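# Swap racks between lab and reception via service window

## Task

r1 begins in the laboratory and r2 in the reception; the connecting door is locked but a service window is open. Put the green rack, still holding every one of its tubes, upright on the reception table, and put the grey rack on the lab bench. Neither rack nor any tube may ever reach the floor, or the task fails. At the end both robots must have released everything and backed away. A robot that falls over or ends up tilted fails the task, and anything kept in place only by a robot at the finish does not count.

## Robot and tools

Robots: r1 and r2 are identical Hello Robot Stretch 3 units. Each has a two-wheel differential base (0.33 m long, 0.34 m wide, passive omni wheel at the rear), a lift on a mast, and a telescoping arm that extends out of the robot's RIGHT side. The base cannot move sideways; to move the gripper forward or back, drive the base. Turns pivot about the point midway between the drive wheels, 0.05 m behind the front edge. With the arm retracted and the wrist folded, a spin sweeps a 0.28 m radius; an unfolded, level wrist reaches beyond that.

Frames: the base frame has its origin on the floor between the drive wheels, x forward, y left, z up. hand_pose is reported in it, located where the closed fingertips meet; with all wrist joints at 0 its x axis is up, y points back along the arm toward the mast, z toward the rear. Odometry is the base frame at scene start; heading is positive to the left, -3.142 to 3.142. Each robot reports in its own frames, so only images, lidar_m, wrist_depth_mm and head_depth_mm reveal where the robots are relative to each other.

execute_actions: argument actions is a list holding exactly one action object, or empty (empty just returns state and images). The action is keyed by "r1" and/or "r2"; each robot's entry may contain base, joints and contact_limits. Everything in one action starts at once. cameras: optional list of camera names (r1_head_camera, r1_nav_camera, r1_wrist_camera, r2_head_camera, r2_nav_camera, r2_wrist_camera, or "all"); omitted or null means all, [] means none.
- base: one command only, relative to where the base last measured itself. {"translate_m": d} is an offset in metres along the robot's own x axis, -1 to 1, positive forward. {"rotate_rad": d} is an in-place turn in radians, -3.2 to 3.2, positive counter-clockwise seen from above.
- joints: an object of absolute targets by name (not offsets): lift_m 0 to 1.1 m (arm height); arm_m 0 to 0.52 m (extension); wrist_yaw_rad -1.345 to 4.42 (0 along the arm, positive toward the front, 3.0 folded over the base); wrist_pitch_rad -1.57 to 0.451 (0 level, negative tips fingers down); wrist_roll_rad -2.911 to 2.911 (0 fingers side by side, level); gripper_m -0.089 to 0.179 (larger is wider; real fingertip gap is about 0.007 m less when nearly shut, 0.025 m less when fully open, zero below 0.007); head_pan_rad -3.953 to 1.73 (0 forward, positive left, -1.57 faces along the arm); head_tilt_rad -1.53 to 0.419 (negative looks down). Done tolerances: ±0.004 for lift, arm, gripper; ±0.02 for yaw, roll, head; ±0.05 for pitch.
- contact_limits: {"arm_m": n}, n a motor effort percentage 1 to 100, stops the arm motion (contact_stop) when effort hits about n (negative when retracting) and caps its holding force until the next action. Values above the maximum are cut.
Unknown keys or out-of-range numbers reject the whole call and nothing moves. Omitted joints or bases may keep pushing toward earlier targets without status showing it. If a result reports a stop, later motion calls in that same reply are skipped.

wait: seconds, 0 to 10; commands nothing and returns state and images. zoom_image: camera plus region [x0, y0, x1, y1] in pixels of that camera's latest full image, origin top-left, at most 504 by 504. finished_scene: scene, the current scene number; irreversible, and the result says whether the goal held.

Results: base_status and joint_status give how each motion of the last accepted action ended: done (for the base, wheels turned the full amount even if slipping), off_target (resting away from target, possibly still pushing), contact_stop, time_out, torque_fault (the last three drop the target). on_its_own covers uncommanded joints; its "held at" is the held target, not the position. motor_effort is percent of maximum, positive toward higher values, peak in brackets; readings carry fixed bias and noise. Positive wheel effort pushes forward. base_tilt in degrees (forward, right positive) has a fixed offset up to about 4 degrees. turned_by_wheels and turned_by_imu give turning since the last result. lidar_m: 12 distances in metres from the base origin, 30-degree sectors, 1st straight ahead, counter-clockwise (4th left, 7th behind, 10th right), "-" means nothing; plane 0.17 m high, so it sees table legs, not tops, and misses glass. wrist_depth_mm and head_depth_mm: 7x7 grids of median depth from top left (wrist 45-1000 mm, head 280-4000 mm, head image sideways). Camera calibration lines give K and T_world_to_cam relative to the carrying robot's base frame.

Cautions: the arm and lift stop and go slack on firm contact; a slack lift may sink under load or keep pressing. Base, wrist and head have no contact stop. Sustained strain makes a wrist servo limp for 10 s. Pushing on something rigid with the gripper above about 0.45 m, repeated pushes, driving while holding something fixed, or snagging furniture (especially reversing) can tip a robot; undo in small steps, free the gripper, lower lift to about 0.2. Fold or unfold the wrist only with lift 0.32 to 0.95, pitch -0.4, roll near 0; folded, lift may go to 0.25. Keep pitch at -0.5 or lower when yaw is below -0.4. The base is fast (0.30 m/s, 1.9 rad/s) only with lift under 0.30, arm under 0.03, yaw above 2.54. To grip, command gripper_m under the object width; to release, go at least 0.02 above the touch value; readings never confirm a grasp. Robots must never press into each other: once touching, any further drive is a hard press. Travel differs between robots by up to 2.5 cm per metre. Objects may get brief random nudges. Avoid drops, slams and hard hits.

Each tool is called after ">>>" by a JSON object that holds its "op" and its "data".

## Session

>>> {"op": "execute_actions", "data": {"actions": []}}

Scene clock: 0.00 s.
r1.base_odometry: x=+0.000 y=+0.000 heading=+0.000 (m, m, rad; r1's odometry frame)
r1.turned_by_wheels: +0.000 (rad since the last result)
r1.turned_by_imu: +0.000 (rad since the last result)
r1.base_tilt: forward=+0.0 right=-1.4 (deg)
r1.lidar_m: 1.23 0.98 0.97 1.07 0.92 0.92 1.01 1.57 3.29 2.17 1.29 2.44
r1.head_depth_mm: 1925 2536 2606 2573 2566 2548 2229 / 1916 2128 2129 2094 2076 2077 2038 / 1756 1800 1908 - 2125 1714 1755 / 1567 1566 1986 - - 1444 1518 / 1375 1372 1354 1346 1341 1346 1337 / 1226 1230 1214 1216 1212 1201 1197 / 1114 1106 1103 1093 1097 1090 1079
r1.base_status: not commanded
r1.joint_positions: lift_m=+0.506 arm_m=+0.000 wrist_yaw_rad=+2.883 wrist_pitch_rad=-0.617 wrist_roll_rad=-0.010 gripper_m=+0.037 head_pan_rad=+0.001 head_tilt_rad=+0.011
r1.joint_status: not commanded
r1.motor_effort: left_wheel=+0 right_wheel=+1 lift_m=+39 arm_m=+0 wrist_yaw_rad=-1 wrist_pitch_rad=+4 wrist_roll_rad=+0 gripper_m=+1 head_pan_rad=-1 head_tilt_rad=+2 (%)
r1.hand_pose: x=+0.0286 y=+0.0432 z=+0.4764 quat_wxyz=(+0.299, +0.692, +0.128, +0.644) (m; r1's base frame)
r1.wrist_depth_mm: - - - - 962 894 808 / - - - - - 977 911 / 876 982 975 958 960 964 932 / 832 - 836 842 819 821 816 / 746 724 752 738 735 714 718 / 652 662 - 660 644 643 646 / 597 604 - 596 589 588 578
r2.base_odometry: x=+0.000 y=+0.000 heading=+0.000 (m, m, rad; r2's odometry frame)
r2.turned_by_wheels: +0.000 (rad since the last result)
r2.turned_by_imu: +0.000 (rad since the last result)
r2.base_tilt: forward=-2.1 right=-0.6 (deg)
r2.lidar_m: 1.29 2.41 1.10 1.11 2.22 2.03 1.23 1.09 1.09 1.18 1.04 1.05
r2.head_depth_mm: 1120 1133 1142 1158 1164 1185 1196 / 1205 1203 1248 1255 1518 1281 1308 / 1144 1148 - - - 1384 1450 / 1463 1253 - - 1952 1587 1637 / 1697 1415 1971 - 1961 1848 1860 / 1886 1714 1932 2058 2014 2140 2110 / 2038 2319 2388 2433 2467 2527 2317
r2.base_status: not commanded
r2.joint_positions: lift_m=+0.381 arm_m=-0.003 wrist_yaw_rad=+2.797 wrist_pitch_rad=-0.543 wrist_roll_rad=+0.011 gripper_m=+0.037 head_pan_rad=+0.016 head_tilt_rad=+0.006
r2.joint_status: not commanded
r2.motor_effort: left_wheel=+1 right_wheel=+0 lift_m=+23 arm_m=+1 wrist_yaw_rad=+0 wrist_pitch_rad=+4 wrist_roll_rad=+0 gripper_m=+0 head_pan_rad=+1 head_tilt_rad=+1 (%)
r2.hand_pose: x=+0.0487 y=+0.0527 z=+0.3666 quat_wxyz=(+0.304, +0.707, +0.069, +0.635) (m; r2's base frame)
r2.wrist_depth_mm: - - - - - - - / - - - - - - - / - 837 881 891 941 962 996 / 678 742 733 736 775 780 808 / 596 - 623 633 647 662 674 / 519 511 - 536 560 564 575 / 468 - - 490 486 487 503
pictures: r1_head_camera (sideways: a quarter turn clockwise sets it upright), r1_nav_camera (sideways: a quarter turn counterclockwise sets it upright), r1_wrist_camera, r2_head_camera (sideways: a quarter turn clockwise sets it upright), r2_nav_camera (sideways: a quarter turn counterclockwise sets it upright), r2_wrist_camera
Images, in order (width x height): r1_head_camera 896x504, r1_nav_camera 672x504, r1_wrist_camera 644x364, r2_head_camera 896x504, r2_nav_camera 672x504, r2_wrist_camera 644x364.

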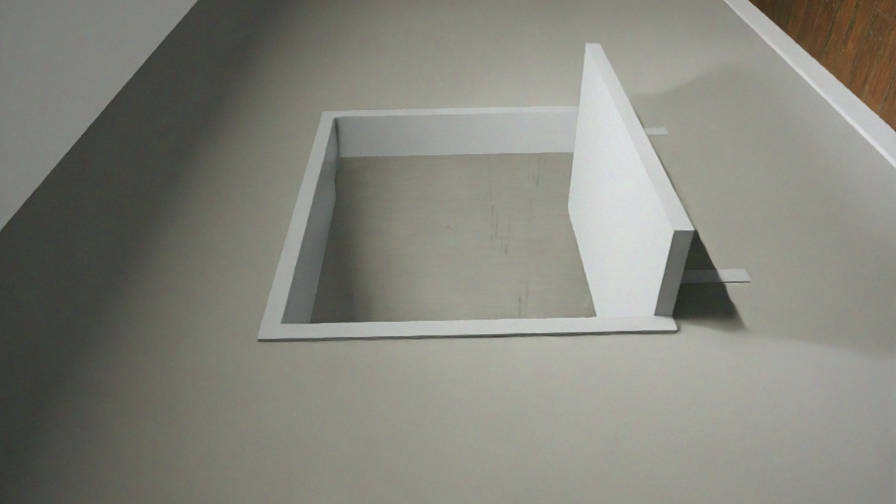

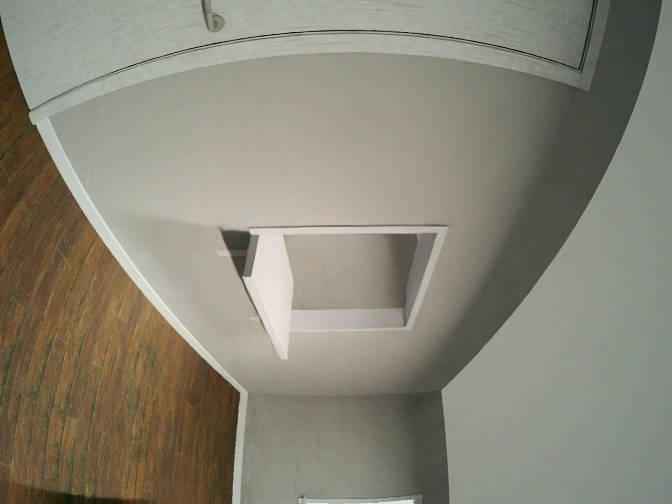

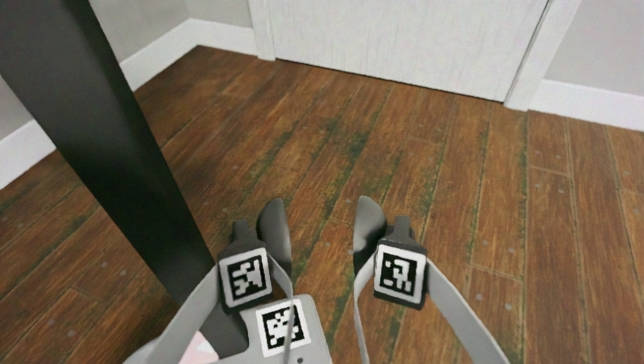

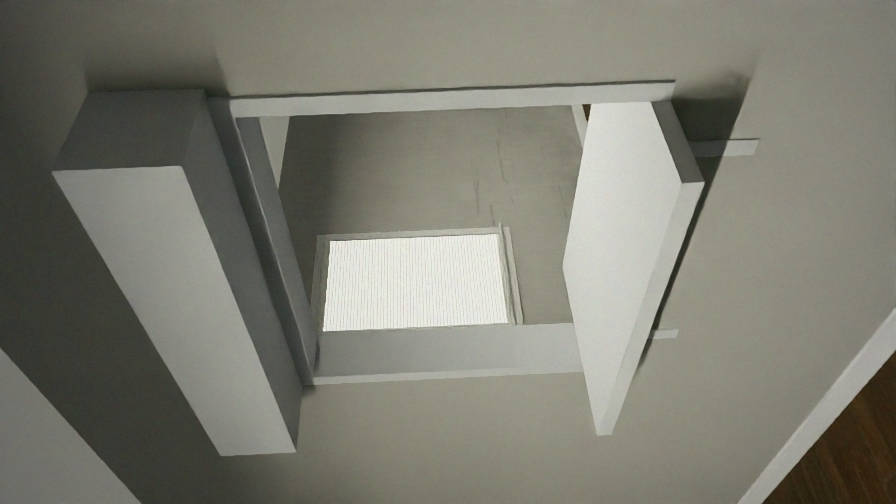

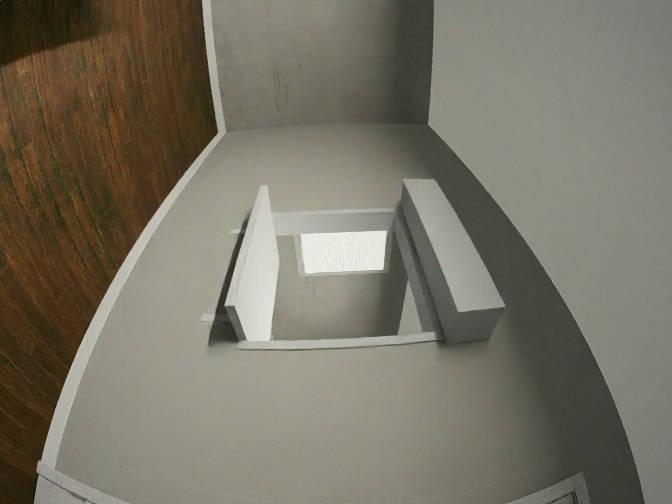

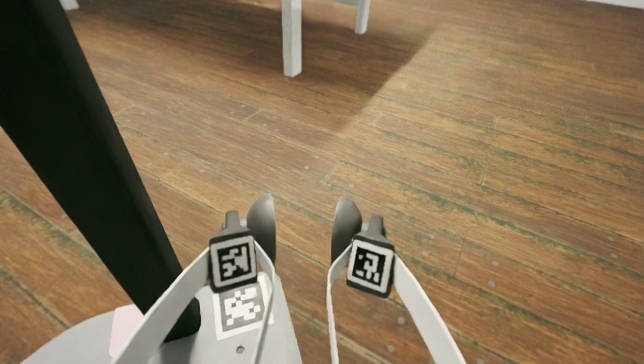

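>>> {"op": "execute_actions", "data": {"actions": [{"r1":{"joints":{"head_pan_rad":-1.3,"head_tilt_rad":-0.4}},"r2":{"joints":{"head_pan_rad":1.4,"head_tilt_rad":-0.4}}}], "cameras": ["r1_head_camera","r1_nav_camera","r2_head_camera","r2_nav_camera"]}}

Scene clock: 1.53 s.
r1.base_odometry: x=+0.000 y=+0.000 heading=+0.000 (m, m, rad; r1's odometry frame)
r1.turned_by_wheels: +0.000 (rad since the last result)
r1.turned_by_imu: +0.000 (rad since the last result)
r1.base_tilt: forward=+0.0 right=-1.4 (deg)
r1.lidar_m: 1.22 0.98 0.97 1.07 0.92 0.92 1.01 1.57 3.29 2.17 1.29 2.43
r1.head_depth_mm: 3455 3594 2380 3035 2220 1716 1385 / 3778 - 2153 2752 2249 1718 1385 / - - - 2484 2256 1718 1394 / - - - 1556 2259 1730 1391 / 3774 - - 1521 2074 1672 1402 / 3571 3750 - 1962 2092 1736 1398 / 3344 3558 3693 3319 2279 1736 1400
r1.base_status: not commanded
r1.joint_positions: lift_m=+0.506 arm_m=+0.000 wrist_yaw_rad=+2.883 wrist_pitch_rad=-0.617 wrist_roll_rad=-0.010 gripper_m=+0.037 head_pan_rad=-1.293 head_tilt_rad=-0.395
r1.joint_status: all done
r1.motor_effort: left_wheel=+0(0) right_wheel=+0(0) lift_m=+39(39) arm_m=+0(0) wrist_yaw_rad=+0(0) wrist_pitch_rad=+4(5) wrist_roll_rad=+0(0) gripper_m=+0(0) head_pan_rad=-5(55) head_tilt_rad=-2(25) (%)
r1.hand_pose: x=+0.0286 y=+0.0432 z=+0.4764 quat_wxyz=(+0.299, +0.692, +0.128, +0.644) (m; r1's base frame)
r1.wrist_depth_mm: - - - - 995 882 837 / - - - - - 985 918 / 870 980 970 974 972 950 932 / 856 - 825 833 832 823 811 / 763 721 765 731 758 722 723 / 672 663 - 660 642 642 639 / 607 605 - 598 592 585 578
r2.base_odometry: x=+0.000 y=+0.000 heading=+0.000 (m, m, rad; r2's odometry frame)
r2.turned_by_wheels: +0.000 (rad since the last result)
r2.turned_by_imu: +0.000 (rad since the last result)
r2.base_tilt: forward=-2.1 right=-0.6 (deg)
r2.lidar_m: 1.28 2.41 1.09 1.10 2.21 2.03 1.23 1.09 1.09 1.18 1.04 1.04
r2.head_depth_mm: 3143 3380 3606 2657 2000 1695 1387 / 3371 3620 3791 1513 2071 1695 1390 / 3559 3845 - 1280 2013 1594 1393 / 3805 - - 1357 2179 1715 1402 / - - 2204 1471 2191 1712 1411 / 3639 3830 2243 1605 2236 1742 1418 / 3359 3509 2272 2718 2235 1754 1423
r2.base_status: not commanded
r2.joint_positions: lift_m=+0.381 arm_m=-0.003 wrist_yaw_rad=+2.797 wrist_pitch_rad=-0.543 wrist_roll_rad=+0.011 gripper_m=+0.037 head_pan_rad=+1.393 head_tilt_rad=-0.395
r2.joint_status: all done
r2.motor_effort: left_wheel=+0(1) right_wheel=+0(0) lift_m=+22(22) arm_m=+1(1) wrist_yaw_rad=-1(0) wrist_pitch_rad=+4(4) wrist_roll_rad=+0(0) gripper_m=-1(0) head_pan_rad=+4(45) head_tilt_rad=-3(27) (%)
r2.hand_pose: x=+0.0487 y=+0.0527 z=+0.3666 quat_wxyz=(+0.304, +0.707, +0.069, +0.635) (m; r2's base frame)
r2.wrist_depth_mm: - - - - - - - / - - - - - - - / - 865 862 905 945 982 - / 669 734 725 745 793 753 780 / 588 - 629 626 653 645 663 / 524 504 - 543 562 557 585 / 464 - - 481 487 495 508
pictures: r1_head_camera (sideways: a quarter turn clockwise sets it upright), r1_nav_camera (sideways: a quarter turn counterclockwise sets it upright), r2_head_camera (sideways: a quarter turn clockwise sets it upright), r2_nav_camera (sideways: a quarter turn counterclockwise sets it upright)
camera_calibration (this result's frames):
r1_head_camera: T_world_to_cam=[[-0.086982, 0.364365, -0.927185, 1.22338], [0.964211, 0.264787, 0.0136004, -0.0218986], [0.250462, -0.892819, -0.374357, 0.443192], [0, 0, 0, 1]] pos_world=[0.0165246, -0.0442699, 1.30051]
r1_nav_camera: T_world_to_cam=[[0.0992802, -0.402497, 0.910022, -1.14186], [-0.965841, -0.258974, -0.00917271, 0.0644322], [0.239364, -0.878026, -0.414459, 0.498962], [0, 0, 0, 1]] pos_world=[0.0561612, -0.00480509, 1.2465]
r2_head_camera: T_world_to_cam=[[-0.109505, -0.386978, -0.915564, 1.21252], [-0.981153, 0.189618, 0.0372047, -0.0463339], [0.15921, 0.902382, -0.400449, 0.475669], [0, 0, 0, 1]] pos_world=[0.0115854, 0.0487691, 1.30234]
r2_nav_camera: T_world_to_cam=[[0.122985, 0.35106, 0.928241, -1.1633], [0.984949, -0.157646, -0.0708772, 0.13046], [0.121451, 0.922987, -0.365165, 0.428248], [0, 0, 0, 1]] pos_world=[-0.0374392, 0.033686, 1.24545]
Images, in order (width x height): r1_head_camera 896x504, r1_nav_camera 672x504, r2_head_camera 896x504, r2_nav_camera 672x504.

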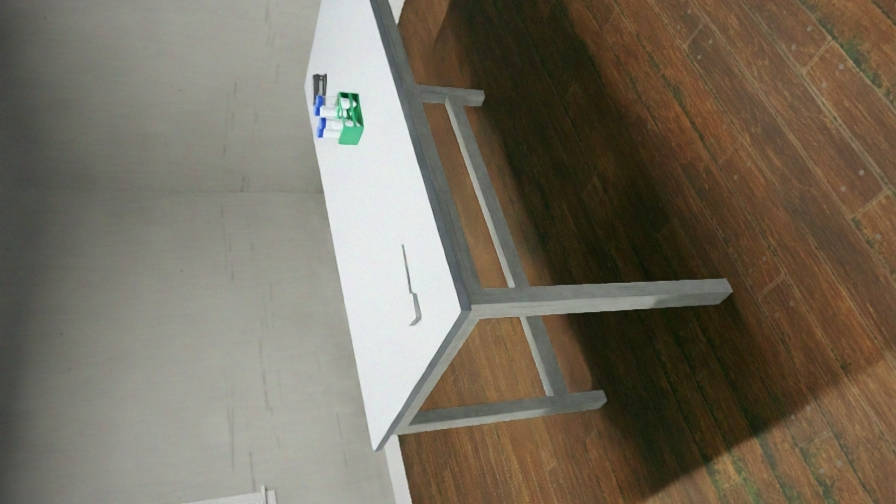

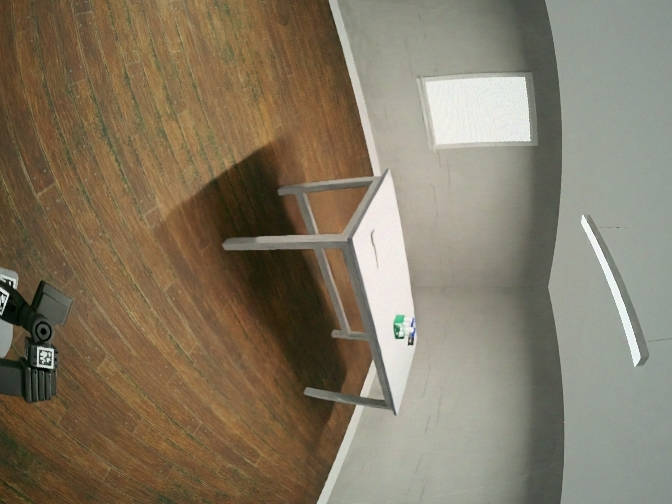

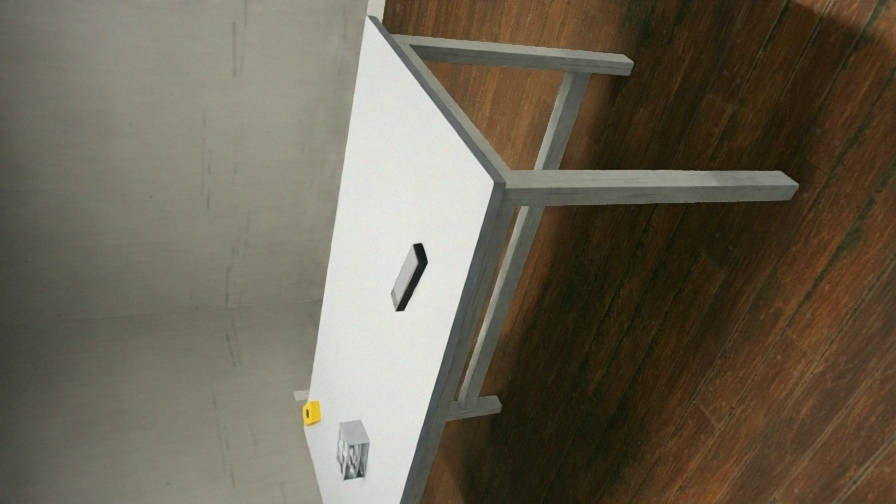

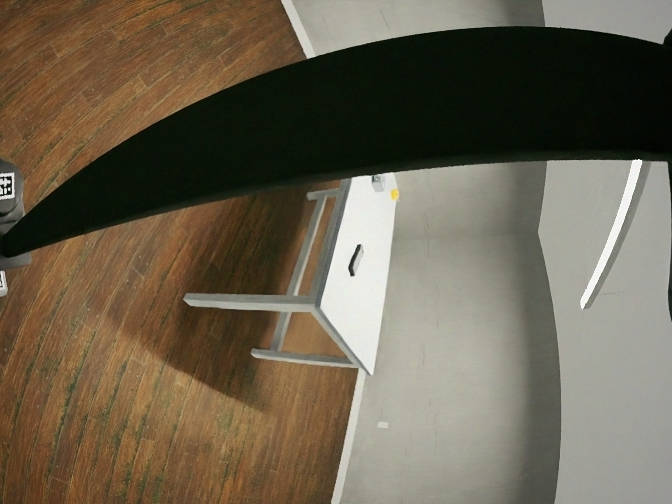

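>>> {"op": "execute_actions", "data": {"actions": [{"r1":{"base":{"rotate_rad":1.347},"joints":{"lift_m":0.28,"wrist_pitch_rad":-0.4,"wrist_yaw_rad":3.0,"head_pan_rad":-1.57,"head_tilt_rad":-0.7}},"r2":{"base":{"rotate_rad":1.983},"joints":{"lift_m":0.28,"wrist_pitch_rad":-0.4,"wrist_yaw_rad":3.0,"head_pan_rad":-1.57,"head_tilt_rad":-0.7}}}], "cameras": []}}

>>> {"op": "execute_actions", "data": {"actions": [{"r1":{"base":{"translate_m":-1}},"r2":{"base":{"translate_m":1}}}], "cameras": []}}

>>> {"op": "execute_actions", "data": {"actions": [{"r1":{"base":{"translate_m":-0.78}},"r2":{"base":{"translate_m":0.79}}}], "cameras": []}}

>>> {"op": "execute_actions", "data": {"actions": [{"r1":{"base":{"rotate_rad":-0.453},"joints":{"lift_m":0.9}},"r2":{"base":{"rotate_rad":0.313},"joints":{"lift_m":0.9}}}], "cameras": ["r1_head_camera","r2_head_camera","r1_nav_camera","r2_nav_camera"]}}

Scene clock: 5.87 s.
r1.base_odometry: x=+0.000 y=+0.000 heading=+1.347 (m, m, rad; r1's odometry frame)
r1.turned_by_wheels: +1.347 (rad since the last result)
r1.turned_by_imu: +1.360 (rad since the last result)
r1.base_tilt: forward=+0.0 right=-1.4 (deg)
r1.lidar_m: 0.99 0.97 0.92 0.94 1.22 2.87 2.36 1.29 3.80 1.51 1.05 0.97
r1.head_depth_mm: 3187 3392 2539 1968 1614 1361 1171 / 3229 3391 2542 1960 1611 1364 1177 / 2475 2833 2533 1971 1608 1356 1174 / 1880 2214 2372 1981 1616 1365 1182 / 1824 1800 2018 1986 1616 1359 1179 / 1887 1467 1674 1803 1610 1370 1178 / - 1324 1430 1552 1581 1367 1177
r1.base_status: done
r1.joint_positions: lift_m=+0.280 arm_m=+0.000 wrist_yaw_rad=+2.999 wrist_pitch_rad=-0.422 wrist_roll_rad=-0.010 gripper_m=+0.037 head_pan_rad=-1.563 head_tilt_rad=-0.692
r1.joint_status: all done
r1.motor_effort: left_wheel=-3(10) right_wheel=+4(11) lift_m=+33(35) arm_m=+0(1) wrist_yaw_rad=+1(1) wrist_pitch_rad=+9(8) wrist_roll_rad=+0(0) gripper_m=+1(0) head_pan_rad=-5(35) head_tilt_rad=-3(21) (%)
r1.hand_pose: x=+0.0107 y=+0.0761 z=+0.2919 quat_wxyz=(+0.197, +0.697, +0.100, +0.683) (m; r1's base frame)
r1.wrist_depth_mm: - - - 916 864 803 771 / - - - - 934 885 823 / 905 - 896 854 869 843 836 / 703 680 704 689 687 671 673 / 590 585 - 578 589 567 563 / 505 510 - 518 476 490 483 / 451 - - - 427 425 423
r2.base_odometry: x=+0.000 y=+0.000 heading=+1.983 (m, m, rad; r2's odometry frame)
r2.turned_by_wheels: +1.983 (rad since the last result)
r2.turned_by_imu: +2.017 (rad since the last result)
r2.base_tilt: forward=-2.1 right=-0.5 (deg)
r2.lidar_m: 2.21 2.45 1.30 1.09 1.09 1.25 1.06 1.04 1.21 1.98 1.67 1.10
r2.head_depth_mm: 1558 1721 1870 1839 1556 1337 1168 / 1805 2047 2176 1905 1559 1342 1177 / 2270 2529 2397 1890 1572 1356 1181 / 2882 3079 2398 1903 1587 1357 1184 / 3211 3288 2424 1931 1598 1362 1191 / 3114 3310 2432 1937 1599 1368 1195 / 3050 3217 2457 1942 1609 1367 1200
r2.base_status: done
r2.joint_positions: lift_m=+0.280 arm_m=-0.003 wrist_yaw_rad=+2.999 wrist_pitch_rad=-0.419 wrist_roll_rad=+0.011 gripper_m=+0.037 head_pan_rad=-1.563 head_tilt_rad=-0.692
r2.joint_status: all done
r2.motor_effort: left_wheel=-3(8) right_wheel=+4(12) lift_m=+19(21) arm_m=+1(0) wrist_yaw_rad=+0(1) wrist_pitch_rad=+7(8) wrist_roll_rad=+0(0) gripper_m=+0(0) head_pan_rad=-3(45) head_tilt_rad=-4(24) (%)
r2.hand_pose: x=+0.0107 y=+0.0799 z=+0.2926 quat_wxyz=(+0.197, +0.704, +0.097, +0.676) (m; r2's base frame)
r2.wrist_depth_mm: 830 - - - - - - / 879 - - - - - - / 862 826 929 944 934 - - / 662 681 692 714 727 774 755 / 539 555 - 591 587 608 612 / 465 484 - 483 491 499 514 / - - - 418 429 434 437
pictures: none
No camera images: the call's "cameras" was empty. Leave "cameras" out to get every camera's image.

Scene clock: 10.87 s.
r1.base_odometry: x=-0.222 y=-0.975 heading=+1.347 (m, m, rad; r1's odometry frame)
r1.turned_by_wheels: +0.000 (rad since the last result)
r1.turned_by_imu: -0.003 (rad since the last result)
r1.base_tilt: forward=-0.1 right=-1.3 (deg)
r1.lidar_m: 1.90 1.43 1.35 1.38 1.81 2.42 1.36 1.39 1.31 0.70 2.00 1.86
r1.head_depth_mm: 2832 3077 1043 823 1606 1353 1171 / 2944 3193 1045 854 1610 1360 1175 / 3066 3302 2536 895 1491 1307 1181 / 3209 3403 2527 1977 1606 1356 1174 / 3179 3267 2521 1977 1615 1361 1179 / 2710 2920 2548 1966 1614 1365 1179 / 2381 2552 2535 1980 1617 1363 1179
r1.base_status: done
r1.joint_positions: lift_m=+0.280 arm_m=+0.000 wrist_yaw_rad=+2.999 wrist_pitch_rad=-0.421 wrist_roll_rad=-0.010 gripper_m=+0.037 head_pan_rad=-1.563 head_tilt_rad=-0.692
r1.joint_status: not commanded
r1.motor_effort: left_wheel=-3(11) right_wheel=+4(8) lift_m=+33(32) arm_m=+0(0) wrist_yaw_rad=+1(2) wrist_pitch_rad=+8(9) wrist_roll_rad=+0(0) gripper_m=-1(0) head_pan_rad=-5(5) head_tilt_rad=-4(4) (%)
r1.hand_pose: x=+0.0106 y=+0.0763 z=+0.2921 quat_wxyz=(+0.197, +0.697, +0.099, +0.683) (m; r1's base frame)
r1.wrist_depth_mm: - - - - - - - / - - - - - - - / 909 - 895 870 863 850 857 / 703 689 705 705 676 689 671 / 597 589 - 575 589 572 555 / 508 505 - 525 483 482 483 / 451 - - - 429 428 421
r2.base_odometry: x=-0.400 y=+0.916 heading=+1.983 (m, m, rad; r2's odometry frame)
r2.turned_by_wheels: +0.000 (rad since the last result)
r2.turned_by_imu: +0.001 (rad since the last result)
r2.base_tilt: forward=-2.1 right=-0.5 (deg)
r2.lidar_m: 1.23 2.30 1.69 1.42 1.42 1.58 2.01 2.02 2.28 0.70 1.27 1.43
r2.head_depth_mm: 3025 3015 2372 1856 1568 1334 1169 / 3261 3168 2345 898 1534 1343 1172 / 3145 3239 987 856 1512 1302 1175 / 3025 3235 994 837 1590 1353 1187 / 2938 3092 1002 816 1602 1364 1190 / 2845 3064 1011 801 1570 1367 1194 / 2778 3024 1021 805 1531 1382 1200
r2.base_status: done
r2.joint_positions: lift_m=+0.280 arm_m=-0.003 wrist_yaw_rad=+2.999 wrist_pitch_rad=-0.419 wrist_roll_rad=+0.011 gripper_m=+0.037 head_pan_rad=-1.563 head_tilt_rad=-0.692
r2.joint_status: not commanded
r2.motor_effort: left_wheel=-2(7) right_wheel=+4(10) lift_m=+19(19) arm_m=+0(1) wrist_yaw_rad=+0(1) wrist_pitch_rad=+7(7) wrist_roll_rad=+0(0) gripper_m=+0(0) head_pan_rad=-3(3) head_tilt_rad=-4(4) (%)
r2.hand_pose: x=+0.0106 y=+0.0799 z=+0.2926 quat_wxyz=(+0.197, +0.704, +0.097, +0.676) (m; r2's base frame)
r2.wrist_depth_mm: - - - - - - - / - - - - - - - / 844 857 915 991 986 - - / 659 687 699 722 734 760 783 / 539 553 - 565 585 608 612 / 464 476 - 488 495 505 513 / - - - 419 424 430 439
pictures: none
No camera images: the call's "cameras" was empty. Leave "cameras" out to get every camera's image.

Scene clock: 15.27 s.
r1.base_odometry: x=-0.396 y=-1.735 heading=+1.347 (m, m, rad; r1's odometry frame)
r1.turned_by_wheels: +0.000 (rad since the last result)
r1.turned_by_imu: -0.002 (rad since the last result)
r1.base_tilt: forward=+0.0 right=-1.3 (deg)
r1.lidar_m: 2.59 1.80 1.69 1.73 1.82 1.72 0.58 1.03 0.97 1.00 0.96 2.58
r1.head_depth_mm: 2549 2835 1044 804 660 557 1128 / 2657 2969 1042 697 661 557 1159 / 2772 3054 1045 736 662 571 1179 / 2899 3214 1045 812 662 598 1179 / 3051 3272 1049 813 662 1306 1178 / 3170 3402 1048 814 663 1332 1176 / 3200 3334 1056 814 682 1366 1177
r1.base_status: done
r1.joint_positions: lift_m=+0.280 arm_m=+0.000 wrist_yaw_rad=+2.999 wrist_pitch_rad=-0.421 wrist_roll_rad=-0.010 gripper_m=+0.037 head_pan_rad=-1.563 head_tilt_rad=-0.692
r1.joint_status: not commanded
r1.motor_effort: left_wheel=-3(12) right_wheel=+3(7) lift_m=+33(33) arm_m=+0(0) wrist_yaw_rad=+1(0) wrist_pitch_rad=+8(8) wrist_roll_rad=+0(0) gripper_m=+0(0) head_pan_rad=-5(5) head_tilt_rad=-3(3) (%)
r1.hand_pose: x=+0.0106 y=+0.0763 z=+0.2921 quat_wxyz=(+0.197, +0.697, +0.099, +0.683) (m; r1's base frame)
r1.wrist_depth_mm: - - - - - - - / - - - - - - - / 894 - 900 873 862 855 831 / 714 685 701 695 682 676 680 / 593 590 - 578 596 562 567 / 505 517 - 520 478 488 484 / 449 - - - 424 427 423
r2.base_odometry: x=-0.716 y=+1.640 heading=+1.982 (m, m, rad; r2's odometry frame)
r2.turned_by_wheels: +0.000 (rad since the last result)
r2.turned_by_imu: +0.001 (rad since the last result)
r2.base_tilt: forward=-2.1 right=-0.5 (deg)
r2.lidar_m: 1.55 1.54 1.75 1.67 1.66 1.88 2.78 1.15 1.22 1.03 1.03 0.48
r2.head_depth_mm: 3100 3161 971 776 661 1338 1170 / 3008 3163 978 777 647 1342 1174 / 2941 3099 985 763 650 1314 1178 / 2812 3042 995 739 653 1276 1181 / 2748 2988 1006 763 657 596 1191 / 2654 2905 1011 799 661 586 1197 / 2590 2857 1019 805 663 566 1202
r2.base_status: done
r2.joint_positions: lift_m=+0.280 arm_m=-0.003 wrist_yaw_rad=+2.999 wrist_pitch_rad=-0.419 wrist_roll_rad=+0.011 gripper_m=+0.037 head_pan_rad=-1.563 head_tilt_rad=-0.692
r2.joint_status: not commanded
r2.motor_effort: left_wheel=-3(7) right_wheel=+4(9) lift_m=+19(19) arm_m=+0(0) wrist_yaw_rad=+0(0) wrist_pitch_rad=+7(7) wrist_roll_rad=+0(0) gripper_m=+0(1) head_pan_rad=-3(3) head_tilt_rad=-4(4) (%)
r2.hand_pose: x=+0.0106 y=+0.0799 z=+0.2927 quat_wxyz=(+0.197, +0.704, +0.097, +0.676) (m; r2's base frame)
r2.wrist_depth_mm: - - - - - - - / - - - - - - - / 845 849 902 907 940 - - / 673 690 704 705 759 742 785 / 548 562 - 560 593 602 624 / 465 489 - 493 495 504 517 / - - - 422 423 434 443
pictures: none
No camera images: the call's "cameras" was empty. Leave "cameras" out to get every camera's image.

Scene clock: 21.73 s.
r1.base_odometry: x=-0.396 y=-1.735 heading=+0.894 (m, m, rad; r1's odometry frame)
r1.turned_by_wheels: -0.453 (rad since the last result)
r1.turned_by_imu: -0.459 (rad since the last result)
r1.base_tilt: forward=+0.1 right=-1.4 (deg)
r1.lidar_m: 2.58 2.40 1.75 1.70 1.76 1.78 1.72 0.58 1.01 0.97 1.01 0.95
r1.head_depth_mm: 2633 2937 1041 808 686 - 1132 / 2620 2947 1044 808 678 - 1130 / 2616 2943 1046 810 661 - - / 2611 2913 1046 811 663 - - / 2596 2926 1047 741 663 - 1134 / 2597 2934 1050 701 663 573 1154 / 2586 2945 1054 813 664 560 1180
r1.base_status: done
r1.joint_positions: lift_m=+0.900 arm_m=+0.000 wrist_yaw_rad=+2.999 wrist_pitch_rad=-0.421 wrist_roll_rad=-0.010 gripper_m=+0.037 head_pan_rad=-1.563 head_tilt_rad=-0.692
r1.joint_status: all done
r1.motor_effort: left_wheel=+4(11) right_wheel=-3(8) lift_m=+45(48) arm_m=+0(0) wrist_yaw_rad=+1(1) wrist_pitch_rad=+8(8) wrist_roll_rad=+0(0) gripper_m=+1(0) head_pan_rad=-5(5) head_tilt_rad=-4(3) (%)
r1.hand_pose: x=+0.0106 y=+0.0763 z=+0.9118 quat_wxyz=(+0.196, +0.697, +0.099, +0.683) (m; r1's base frame)
r1.wrist_depth_mm: - - - - - - - / - - - - - - - / - - - - - - - / - - - - - - - / - - - - - - - / - - - - - - - / - - - - - - -
r2.base_odometry: x=-0.716 y=+1.640 heading=+2.295 (m, m, rad; r2's odometry frame)
r2.turned_by_wheels: +0.313 (rad since the last result)
r2.turned_by_imu: +0.317 (rad since the last result)
r2.base_tilt: forward=-2.1 right=-0.5 (deg)
r2.lidar_m: 1.54 1.61 1.72 1.66 1.72 2.34 2.78 1.15 1.06 1.03 0.48 1.60
r2.head_depth_mm: 2715 2915 967 725 674 - 1129 / 2697 2924 977 728 647 - - / 2684 2907 988 761 651 - - / 2714 2968 994 791 654 - 1132 / 2704 2963 1003 796 658 - 1145 / 2664 2944 1012 800 661 601 1191 / 2679 2948 1019 802 665 605 905
r2.base_status: done
r2.joint_positions: lift_m=+0.900 arm_m=-0.003 wrist_yaw_rad=+2.999 wrist_pitch_rad=-0.418 wrist_roll_rad=+0.011 gripper_m=+0.037 head_pan_rad=-1.563 head_tilt_rad=-0.692
r2.joint_status: all done
r2.motor_effort: left_wheel=-1(9) right_wheel=+4(9) lift_m=+26(27) arm_m=+1(0) wrist_yaw_rad=+0(1) wrist_pitch_rad=+7(7) wrist_roll_rad=+0(0) gripper_m=+1(0) head_pan_rad=-3(3) head_tilt_rad=-4(4) (%)
r2.hand_pose: x=+0.0106 y=+0.0800 z=+0.9124 quat_wxyz=(+0.197, +0.704, +0.096, +0.676) (m; r2's base frame)
r2.wrist_depth_mm: - - - - - - - / - - - - - - - / - - - - - - - / - - - - - - - / - - - - - - - / - - - - - - - / - - - - - - -
pictures: r1_head_camera (sideways: a quarter turn clockwise sets it upright), r1_nav_camera (sideways: a quarter turn counterclockwise sets it upright), r2_head_camera (sideways: a quarter turn clockwise sets it upright), r2_nav_camera (sideways: a quarter turn counterclockwise sets it upright)
camera_calibration (this result's frames):
r1_head_camera: T_world_to_cam=[[0.0115829, 0.62955, -0.776873, 1.02676], [0.999931, -0.00597306, 0.0100683, -0.0175135], [0.00169817, -0.776937, -0.629576, 0.776782], [0, 0, 0, 1]] pos_world=[0.00430031, -0.0429929, 1.28688]
r1_nav_camera: T_world_to_cam=[[-0.00997004, -0.662797, 0.748733, -0.930885], [-0.999937, 0.0104477, -0.00406649, 0.0579898], [-0.00512727, -0.748726, -0.662859, 0.823634], [0, 0, 0, 1]] pos_world=[0.0529282, -0.000917165, 1.24317]
r2_head_camera: T_world_to_cam=[[0.0342509, 0.651092, -0.758225, 1.00648], [0.999373, -0.0155319, 0.0318067, -0.0513741], [0.0089324, -0.75884, -0.651216, 0.802853], [0, 0, 0, 1]] pos_world=[0.00969766, -0.0468732, 1.2876]
r2_nav_camera: T_world_to_cam=[[-0.0540914, -0.623438, 0.779999, -0.968889], [-0.997287, -0.00532285, -0.0734143, 0.145827], [0.0499211, -0.781855, -0.621459, 0.76216], [0, 0, 0, 1]] pos_world=[0.0549746, -0.0073681, 1.24009]
Images, in order (width x height): r1_head_camera 896x504, r1_nav_camera 672x504, r2_head_camera 896x504, r2_nav_camera 672x504.

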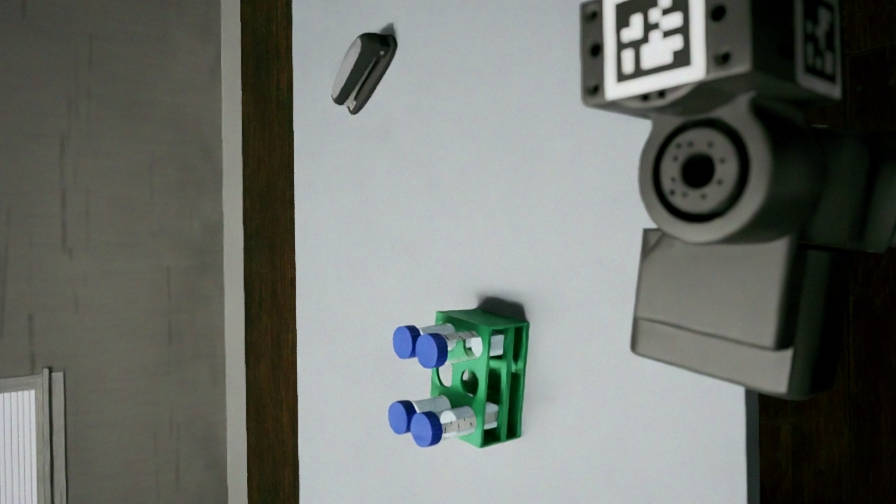

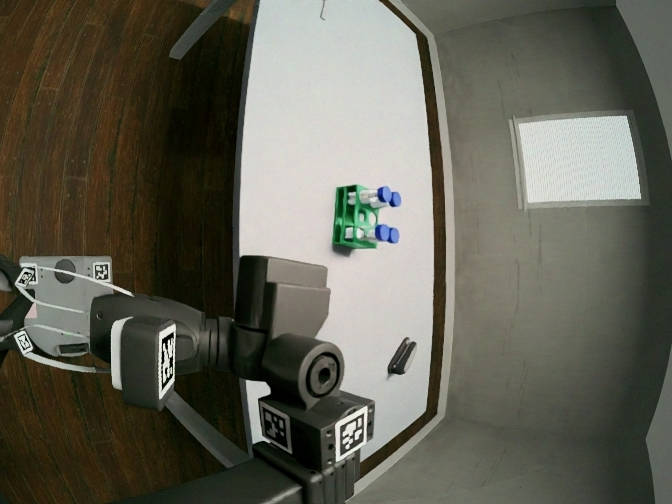

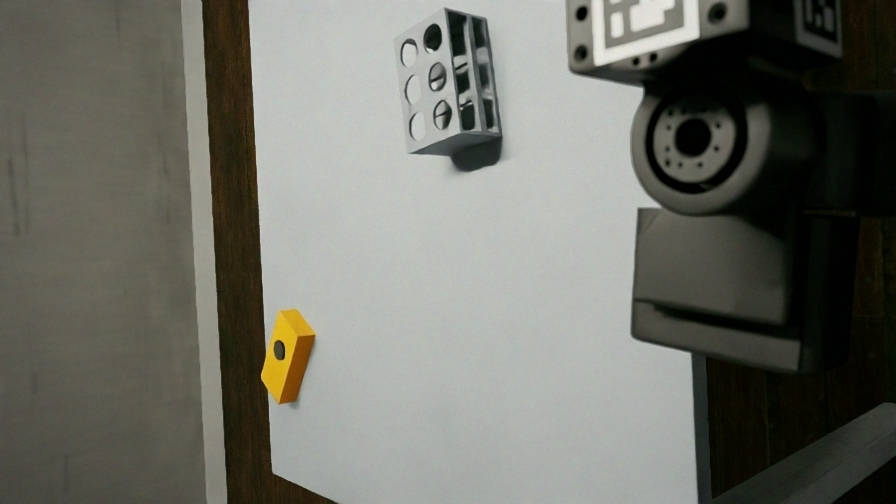

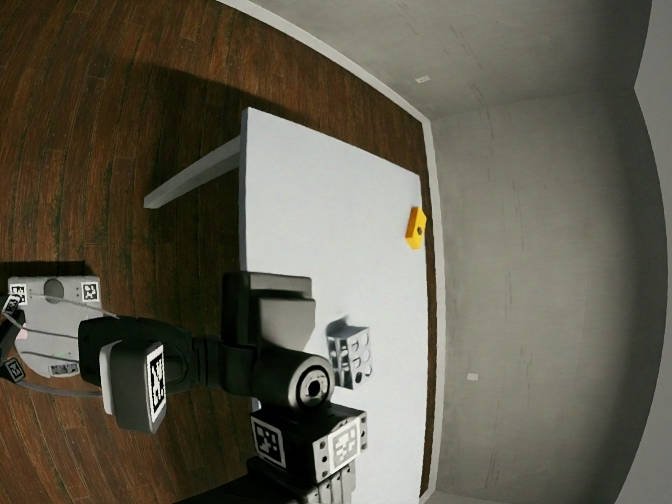

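>>> {"op": "execute_actions", "data": {"actions": [{"r1":{"base":{"rotate_rad":-0.11},"joints":{"wrist_yaw_rad":0,"gripper_m":0.179}},"r2":{"base":{"rotate_rad":0.13},"joints":{"wrist_yaw_rad":0,"gripper_m":0.179}}}], "cameras": []}}

>>> {"op": "execute_actions", "data": {"actions": [{"r1":{"base":{"translate_m":0.25},"joints":{"wrist_pitch_rad":-0.15,"lift_m":0.78}},"r2":{"base":{"translate_m":-0.19},"joints":{"wrist_pitch_rad":-0.15,"lift_m":0.78}}}], "cameras": ["r1_head_camera","r2_head_camera","r1_wrist_camera","r2_wrist_camera"]}}

Scene clock: 24.73 s.
r1.base_odometry: x=-0.396 y=-1.735 heading=+0.784 (m, m, rad; r1's odometry frame)
r1.turned_by_wheels: -0.110 (rad since the last result)
r1.turned_by_imu: -0.112 (rad since the last result)
r1.base_tilt: forward=+0.0 right=-1.3 (deg)
r1.lidar_m: 0.96 2.60 1.82 1.70 1.72 1.84 1.72 0.58 1.05 0.98 0.99 0.96
r1.head_depth_mm: 2731 3020 1042 806 695 - - / 2677 3052 1044 809 677 - - / 2670 3002 1047 809 - - - / 2627 2971 1050 810 681 571 1177 / 2622 2909 1049 813 663 559 1175 / 2591 2879 1052 699 664 559 1174 / 2517 2839 1056 700 664 560 1156
r1.base_status: done
r1.joint_positions: lift_m=+0.900 arm_m=+0.000 wrist_yaw_rad=+0.002 wrist_pitch_rad=-0.421 wrist_roll_rad=-0.010 gripper_m=+0.179 head_pan_rad=-1.563 head_tilt_rad=-0.692
r1.joint_status: all done
r1.motor_effort: left_wheel=+4(8) right_wheel=-3(7) lift_m=+45(45) arm_m=+0(0) wrist_yaw_rad=-3(3) wrist_pitch_rad=+8(8) wrist_roll_rad=+0(0) gripper_m=+0(93) head_pan_rad=-5(5) head_tilt_rad=-4(3) (%)
r1.hand_pose: x=-0.0211 y=-0.3695 z=+0.9118 quat_wxyz=(+0.695, +0.149, -0.688, -0.147) (m; r1's base frame)
r1.wrist_depth_mm: - - - - - - - / - - 781 759 747 805 - / 362 376 576 572 561 557 619 / 358 380 457 455 454 444 439 / 373 371 377 377 374 373 382 / - 329 325 325 321 317 - / 280 287 285 284 280 280 273
r2.base_odometry: x=-0.716 y=+1.640 heading=+2.425 (m, m, rad; r2's odometry frame)
r2.turned_by_wheels: +0.130 (rad since the last result)
r2.turned_by_imu: +0.132 (rad since the last result)
r2.base_tilt: forward=-2.1 right=-0.5 (deg)
r2.lidar_m: 1.54 1.68 1.67 1.66 1.80 2.76 1.15 1.29 1.04 1.03 0.48 1.56
r2.head_depth_mm: 2650 2851 967 705 674 - - / 2646 2874 975 778 647 - - / 2651 2906 985 783 - - - / 2699 2939 996 786 655 1293 1189 / 2735 2983 1000 793 643 1286 1188 / 2782 2977 1013 799 662 1308 1058 / 2760 3044 2480 806 664 738 1180
r2.base_status: done
r2.joint_positions: lift_m=+0.900 arm_m=-0.003 wrist_yaw_rad=+0.002 wrist_pitch_rad=-0.418 wrist_roll_rad=+0.011 gripper_m=+0.179 head_pan_rad=-1.563 head_tilt_rad=-0.692
r2.joint_status: all done
r2.motor_effort: left_wheel=-2(8) right_wheel=+4(6) lift_m=+26(25) arm_m=+0(0) wrist_yaw_rad=-2(3) wrist_pitch_rad=+7(7) wrist_roll_rad=+0(0) gripper_m=+0(82) head_pan_rad=-3(3) head_tilt_rad=-4(4) (%)
r2.hand_pose: x=-0.0211 y=-0.3664 z=+0.9124 quat_wxyz=(+0.688, +0.147, -0.695, -0.147) (m; r2's base frame)
r2.wrist_depth_mm: - - - - - - - / - - - - - - - / - - 592 604 644 674 694 / - 440 452 475 461 403 516 / 386 365 368 377 387 384 403 / - 307 312 319 322 - 340 / 263 265 269 274 278 282 290
pictures: none
No camera images: the call's "cameras" was empty. Leave "cameras" out to get every camera's image.

Scene clock: 28.73 s.
r1.base_odometry: x=-0.219 y=-1.559 heading=+0.784 (m, m, rad; r1's odometry frame)
r1.turned_by_wheels: +0.000 (rad since the last result)
r1.turned_by_imu: +0.000 (rad since the last result)
r1.base_tilt: forward=+0.0 right=-1.5 (deg)
r1.lidar_m: 2.33 2.37 1.85 1.72 1.74 2.12 1.96 0.79 1.02 0.95 0.96 0.71
r1.head_depth_mm: 2700 3045 1041 809 659 569 - / 2679 3009 1045 808 678 556 - / 2642 2981 1046 717 661 591 - / 2622 2934 1042 733 663 572 1155 / 2587 2893 1048 812 680 558 1133 / 2549 2861 1052 814 663 559 1131 / 2524 2821 1054 815 664 560 1119
r1.base_status: done
r1.joint_positions: lift_m=+0.780 arm_m=+0.000 wrist_yaw_rad=+0.001 wrist_pitch_rad=-0.174 wrist_roll_rad=-0.010 gripper_m=+0.179 head_pan_rad=-1.563 head_tilt_rad=-0.692
r1.joint_status: all done
r1.motor_effort: left_wheel=+4(8) right_wheel=-3(6) lift_m=+32(41) arm_m=+0(0) wrist_yaw_rad=-2(2) wrist_pitch_rad=+9(9) wrist_roll_rad=+0(0) gripper_m=+0(1) head_pan_rad=-4(5) head_tilt_rad=-3(4) (%)
r1.hand_pose: x=-0.0211 y=-0.3936 z=+0.8508 quat_wxyz=(+0.708, +0.063, -0.701, -0.061) (m; r1's base frame)
r1.wrist_depth_mm: - - - - - - - / - - - - - - - / - - 757 601 599 631 619 / 491 484 478 317 337 449 442 / 372 351 346 320 319 331 344 / - 273 271 269 267 264 - / 219 225 223 223 220 219 210
r2.base_odometry: x=-0.573 y=+1.516 heading=+2.425 (m, m, rad; r2's odometry frame)
r2.turned_by_wheels: +0.000 (rad since the last result)
r2.turned_by_imu: -0.001 (rad since the last result)
r2.base_tilt: forward=-2.1 right=-0.5 (deg)
r2.lidar_m: 1.73 1.88 1.70 1.69 1.82 2.61 0.96 0.97 1.01 1.00 0.62 0.60
r2.head_depth_mm: 2610 2843 971 771 642 562 - / 2625 2871 971 776 657 574 - / 2640 2921 987 717 650 - - / 2674 2915 995 755 655 581 1165 / 2696 2972 1002 792 674 598 1187 / 2774 3009 1011 798 662 601 1200 / 2753 3027 1022 806 665 605 1201
r2.base_status: done
r2.joint_positions: lift_m=+0.780 arm_m=-0.003 wrist_yaw_rad=+0.002 wrist_pitch_rad=-0.171 wrist_roll_rad=+0.011 gripper_m=+0.179 head_pan_rad=-1.563 head_tilt_rad=-0.692
r2.joint_status: all done
r2.motor_effort: left_wheel=-3(6) right_wheel=+4(5) lift_m=+19(19) arm_m=+0(0) wrist_yaw_rad=-1(2) wrist_pitch_rad=+8(8) wrist_roll_rad=+0(0) gripper_m=+0(0) head_pan_rad=-3(3) head_tilt_rad=-4(4) (%)
r2.hand_pose: x=-0.0211 y=-0.3905 z=+0.8516 quat_wxyz=(+0.701, +0.061, -0.708, -0.060) (m; r2's base frame)
r2.wrist_depth_mm: - - - - - - - / - - - - - - - / - - 769 - - - - / 445 459 470 348 478 544 562 / 338 327 331 322 336 388 374 / - 253 260 265 269 - 282 / 206 208 211 214 219 222 227
pictures: r1_head_camera (sideways: a quarter turn clockwise sets it upright), r1_wrist_camera, r2_head_camera (sideways: a quarter turn clockwise sets it upright), r2_wrist_camera
camera_calibration (this result's frames):
r1_head_camera: T_world_to_cam=[[0.011583, 0.629551, -0.776873, 1.02676], [0.999931, -0.00597318, 0.0100683, -0.0175135], [0.00169807, -0.776936, -0.629577, 0.776783], [0, 0, 0, 1]] pos_world=[0.00430031, -0.0429929, 1.28688]
r1_wrist_camera: T_world_to_cam=[[-0.999467, 0.0269196, -0.0184916, 0.00227449], [0.0274306, 0.384651, -0.922654, 0.965489], [-0.0177246, -0.922669, -0.385184, 0.127404], [0, 0, 0, 1]] pos_world=[-0.0219525, -0.253886, 0.939928]
r2_head_camera: T_world_to_cam=[[0.0342509, 0.651092, -0.758225, 1.00648], [0.999373, -0.0155321, 0.0318067, -0.0513741], [0.00893231, -0.75884, -0.651216, 0.802853], [0, 0, 0, 1]] pos_world=[0.00969766, -0.0468732, 1.2876]
r2_wrist_camera: T_world_to_cam=[[-0.998616, 0.0326513, 0.0412244, -0.0551341], [-0.0261573, 0.371659, -0.928001, 0.960973], [-0.0456219, -0.927795, -0.370291, 0.116757], [0, 0, 0, 1]] pos_world=[-0.0245947, -0.247028, 0.93729]
Images, in order (width x height): r1_head_camera 896x504, r1_wrist_camera 644x364, r2_head_camera 896x504, r2_wrist_camera 644x364.

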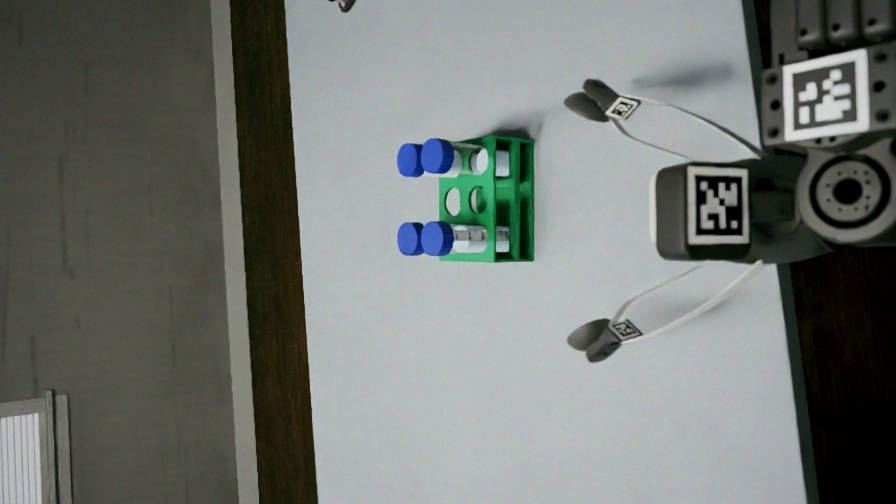

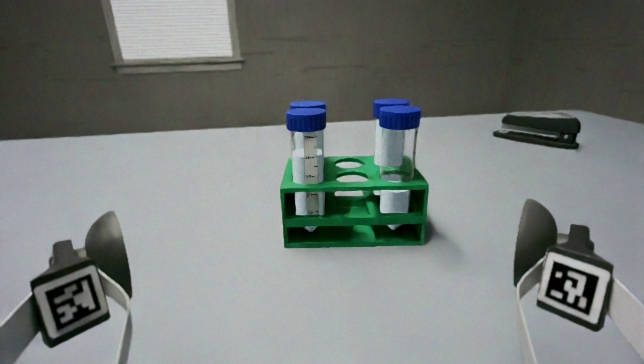

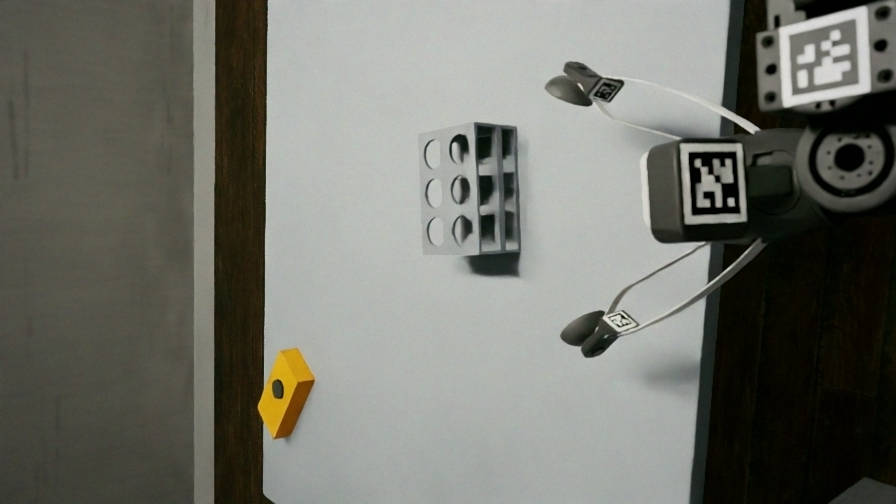

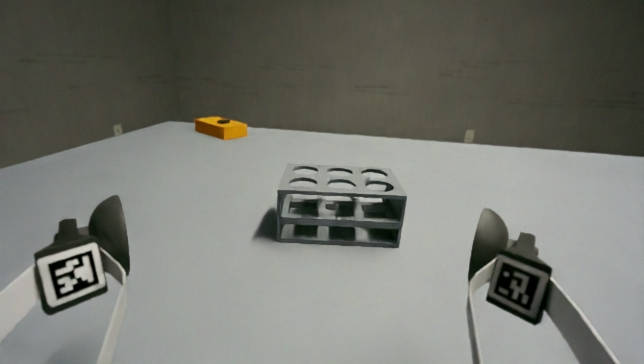

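>>> {"op": "execute_actions", "data": {"actions": [{"r1":{"base":{"translate_m":-0.027},"joints":{"arm_m":0.09,"lift_m":0.738}},"r2":{"base":{"translate_m":-0.025},"joints":{"arm_m":0.1,"lift_m":0.738}}}], "cameras": ["r1_head_camera","r2_head_camera","r1_wrist_camera","r2_wrist_camera"]}}

Scene clock: 30.93 s.
r1.base_odometry: x=-0.238 y=-1.578 heading=+0.784 (m, m, rad; r1's odometry frame)
r1.turned_by_wheels: +0.000 (rad since the last result)
r1.turned_by_imu: +0.000 (rad since the last result)
r1.base_tilt: forward=+0.0 right=-1.3 (deg)
r1.lidar_m: 2.36 2.39 1.84 1.72 1.74 2.08 1.94 0.77 1.02 0.95 0.96 0.74
r1.head_depth_mm: 2707 3009 1042 808 659 - - / 2687 3016 1047 809 653 - - / 2652 2972 1047 696 679 - 1133 / 2623 2939 1044 698 681 546 1156 / 2579 2891 1051 811 662 559 1155 / 2550 2865 1051 814 662 560 1137 / 2520 2824 1054 814 664 559 1137
r1.base_status: done
r1.joint_positions: lift_m=+0.738 arm_m=+0.090 wrist_yaw_rad=+0.001 wrist_pitch_rad=-0.174 wrist_roll_rad=-0.010 gripper_m=+0.179 head_pan_rad=-1.563 head_tilt_rad=-0.692
r1.joint_status: all done
r1.motor_effort: left_wheel=+4(6) right_wheel=-4(7) lift_m=+32(33) arm_m=+8(7) wrist_yaw_rad=-2(3) wrist_pitch_rad=+9(9) wrist_roll_rad=+0(0) gripper_m=+0(1) head_pan_rad=-5(5) head_tilt_rad=-3(3) (%)
r1.hand_pose: x=-0.0213 y=-0.4828 z=+0.8089 quat_wxyz=(+0.708, +0.062, -0.701, -0.061) (m; r1's base frame)
r1.wrist_depth_mm: - - - - - - - / - - - - - - - / 621 602 513 502 445 534 472 / 375 369 216 231 232 344 337 / 284 267 238 225 222 255 262 / - 208 207 206 202 200 - / 166 172 171 169 168 166 160
r2.base_odometry: x=-0.554 y=+1.499 heading=+2.425 (m, m, rad; r2's odometry frame)
r2.turned_by_wheels: +0.000 (rad since the last result)
r2.turned_by_imu: -0.001 (rad since the last result)
r2.base_tilt: forward=-2.1 right=-0.5 (deg)
r2.lidar_m: 1.76 1.91 1.71 1.68 1.82 2.58 0.94 0.94 1.01 1.00 0.65 0.62
r2.head_depth_mm: 2595 2839 971 770 648 - - / 2629 2859 979 779 654 - 1144 / 2649 2903 985 721 683 - 1161 / 2675 2941 993 739 669 582 1191 / 2716 2962 1004 794 643 596 1186 / 2729 3028 1008 797 661 601 1202 / 2762 3054 1021 805 665 604 1201
r2.base_status: done
r2.joint_positions: lift_m=+0.738 arm_m=+0.100 wrist_yaw_rad=+0.001 wrist_pitch_rad=-0.170 wrist_roll_rad=+0.011 gripper_m=+0.179 head_pan_rad=-1.563 head_tilt_rad=-0.692
r2.joint_status: all done
r2.motor_effort: left_wheel=-1(7) right_wheel=+4(6) lift_m=+19(23) arm_m=+6(6) wrist_yaw_rad=-1(2) wrist_pitch_rad=+8(8) wrist_roll_rad=+0(0) gripper_m=+0(0) head_pan_rad=-3(3) head_tilt_rad=-4(4) (%)
r2.hand_pose: x=-0.0213 y=-0.4931 z=+0.8097 quat_wxyz=(+0.701, +0.060, -0.708, -0.060) (m; r2's base frame)
r2.wrist_depth_mm: - - - - - - - / - - - - - - - / - 585 619 674 - - - / 342 353 306 246 339 414 430 / 257 253 234 225 243 299 286 / - 192 198 202 205 - 217 / 155 158 161 163 166 169 173
pictures: r1_head_camera (sideways: a quarter turn clockwise sets it upright), r1_wrist_camera, r2_head_camera (sideways: a quarter turn clockwise sets it upright), r2_wrist_camera
camera_calibration (this result's frames):
r1_head_camera: T_world_to_cam=[[0.0115829, 0.62955, -0.776873, 1.02676], [0.999931, -0.00597306, 0.0100683, -0.0175135], [0.00169817, -0.776937, -0.629577, 0.776782], [0, 0, 0, 1]] pos_world=[0.00430031, -0.0429929, 1.28688]
r1_wrist_camera: T_world_to_cam=[[-0.99945, 0.0274991, -0.01851, 0.00404828], [0.0276587, 0.384035, -0.922904, 0.961079], [-0.0182705, -0.922909, -0.384585, 0.0284318], [0, 0, 0, 1]] pos_world=[-0.0220167, -0.342959, 0.897993]
r2_head_camera: T_world_to_cam=[[0.0342526, 0.651092, -0.758225, 1.00648], [0.999373, -0.0155346, 0.0318067, -0.0513741], [0.00893041, -0.75884, -0.651216, 0.802853], [0, 0, 0, 1]] pos_world=[0.00969754, -0.0468732, 1.2876]
r2_wrist_camera: T_world_to_cam=[[-0.998591, 0.0334458, 0.0412025, -0.049841], [-0.0258708, 0.371089, -0.928237, 0.960168], [-0.0463354, -0.927995, -0.369701, 0.00550209], [0, 0, 0, 1]] pos_world=[-0.0246755, -0.349535, 0.895352]
Images, in order (width x height): r1_head_camera 896x504, r1_wrist_camera 644x364, r2_head_camera 896x504, r2_wrist_camera 644x364.

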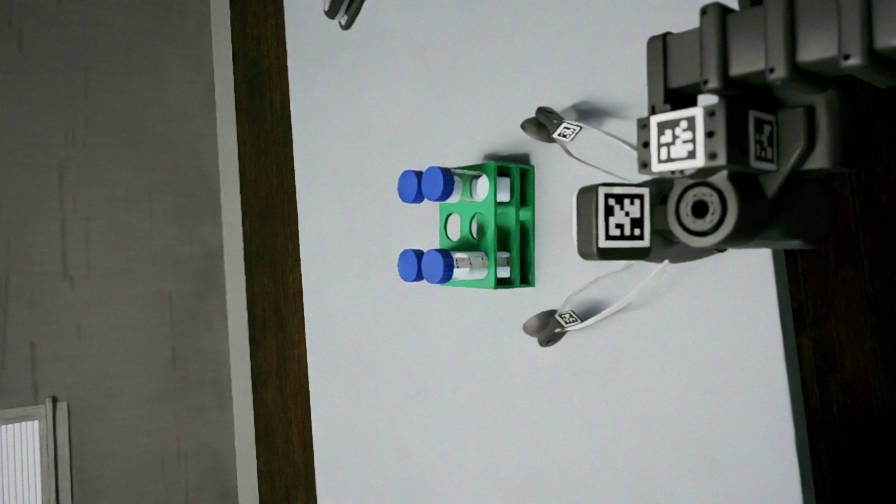

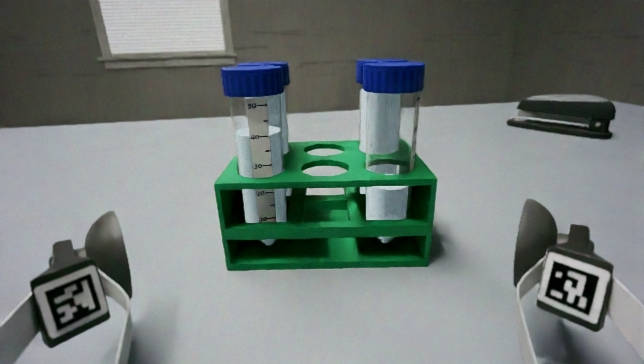

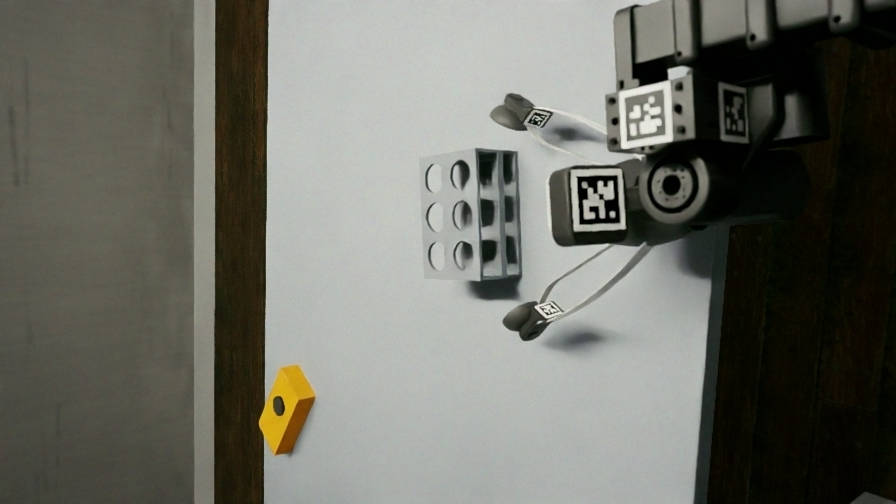

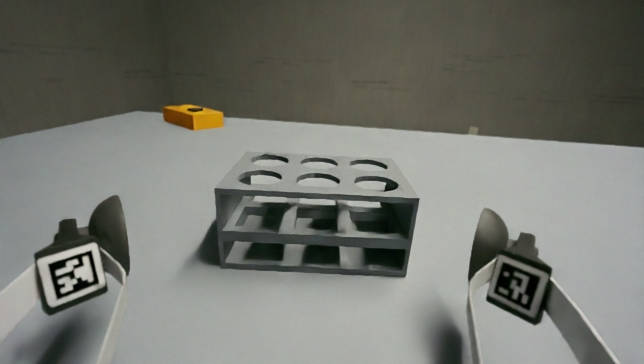

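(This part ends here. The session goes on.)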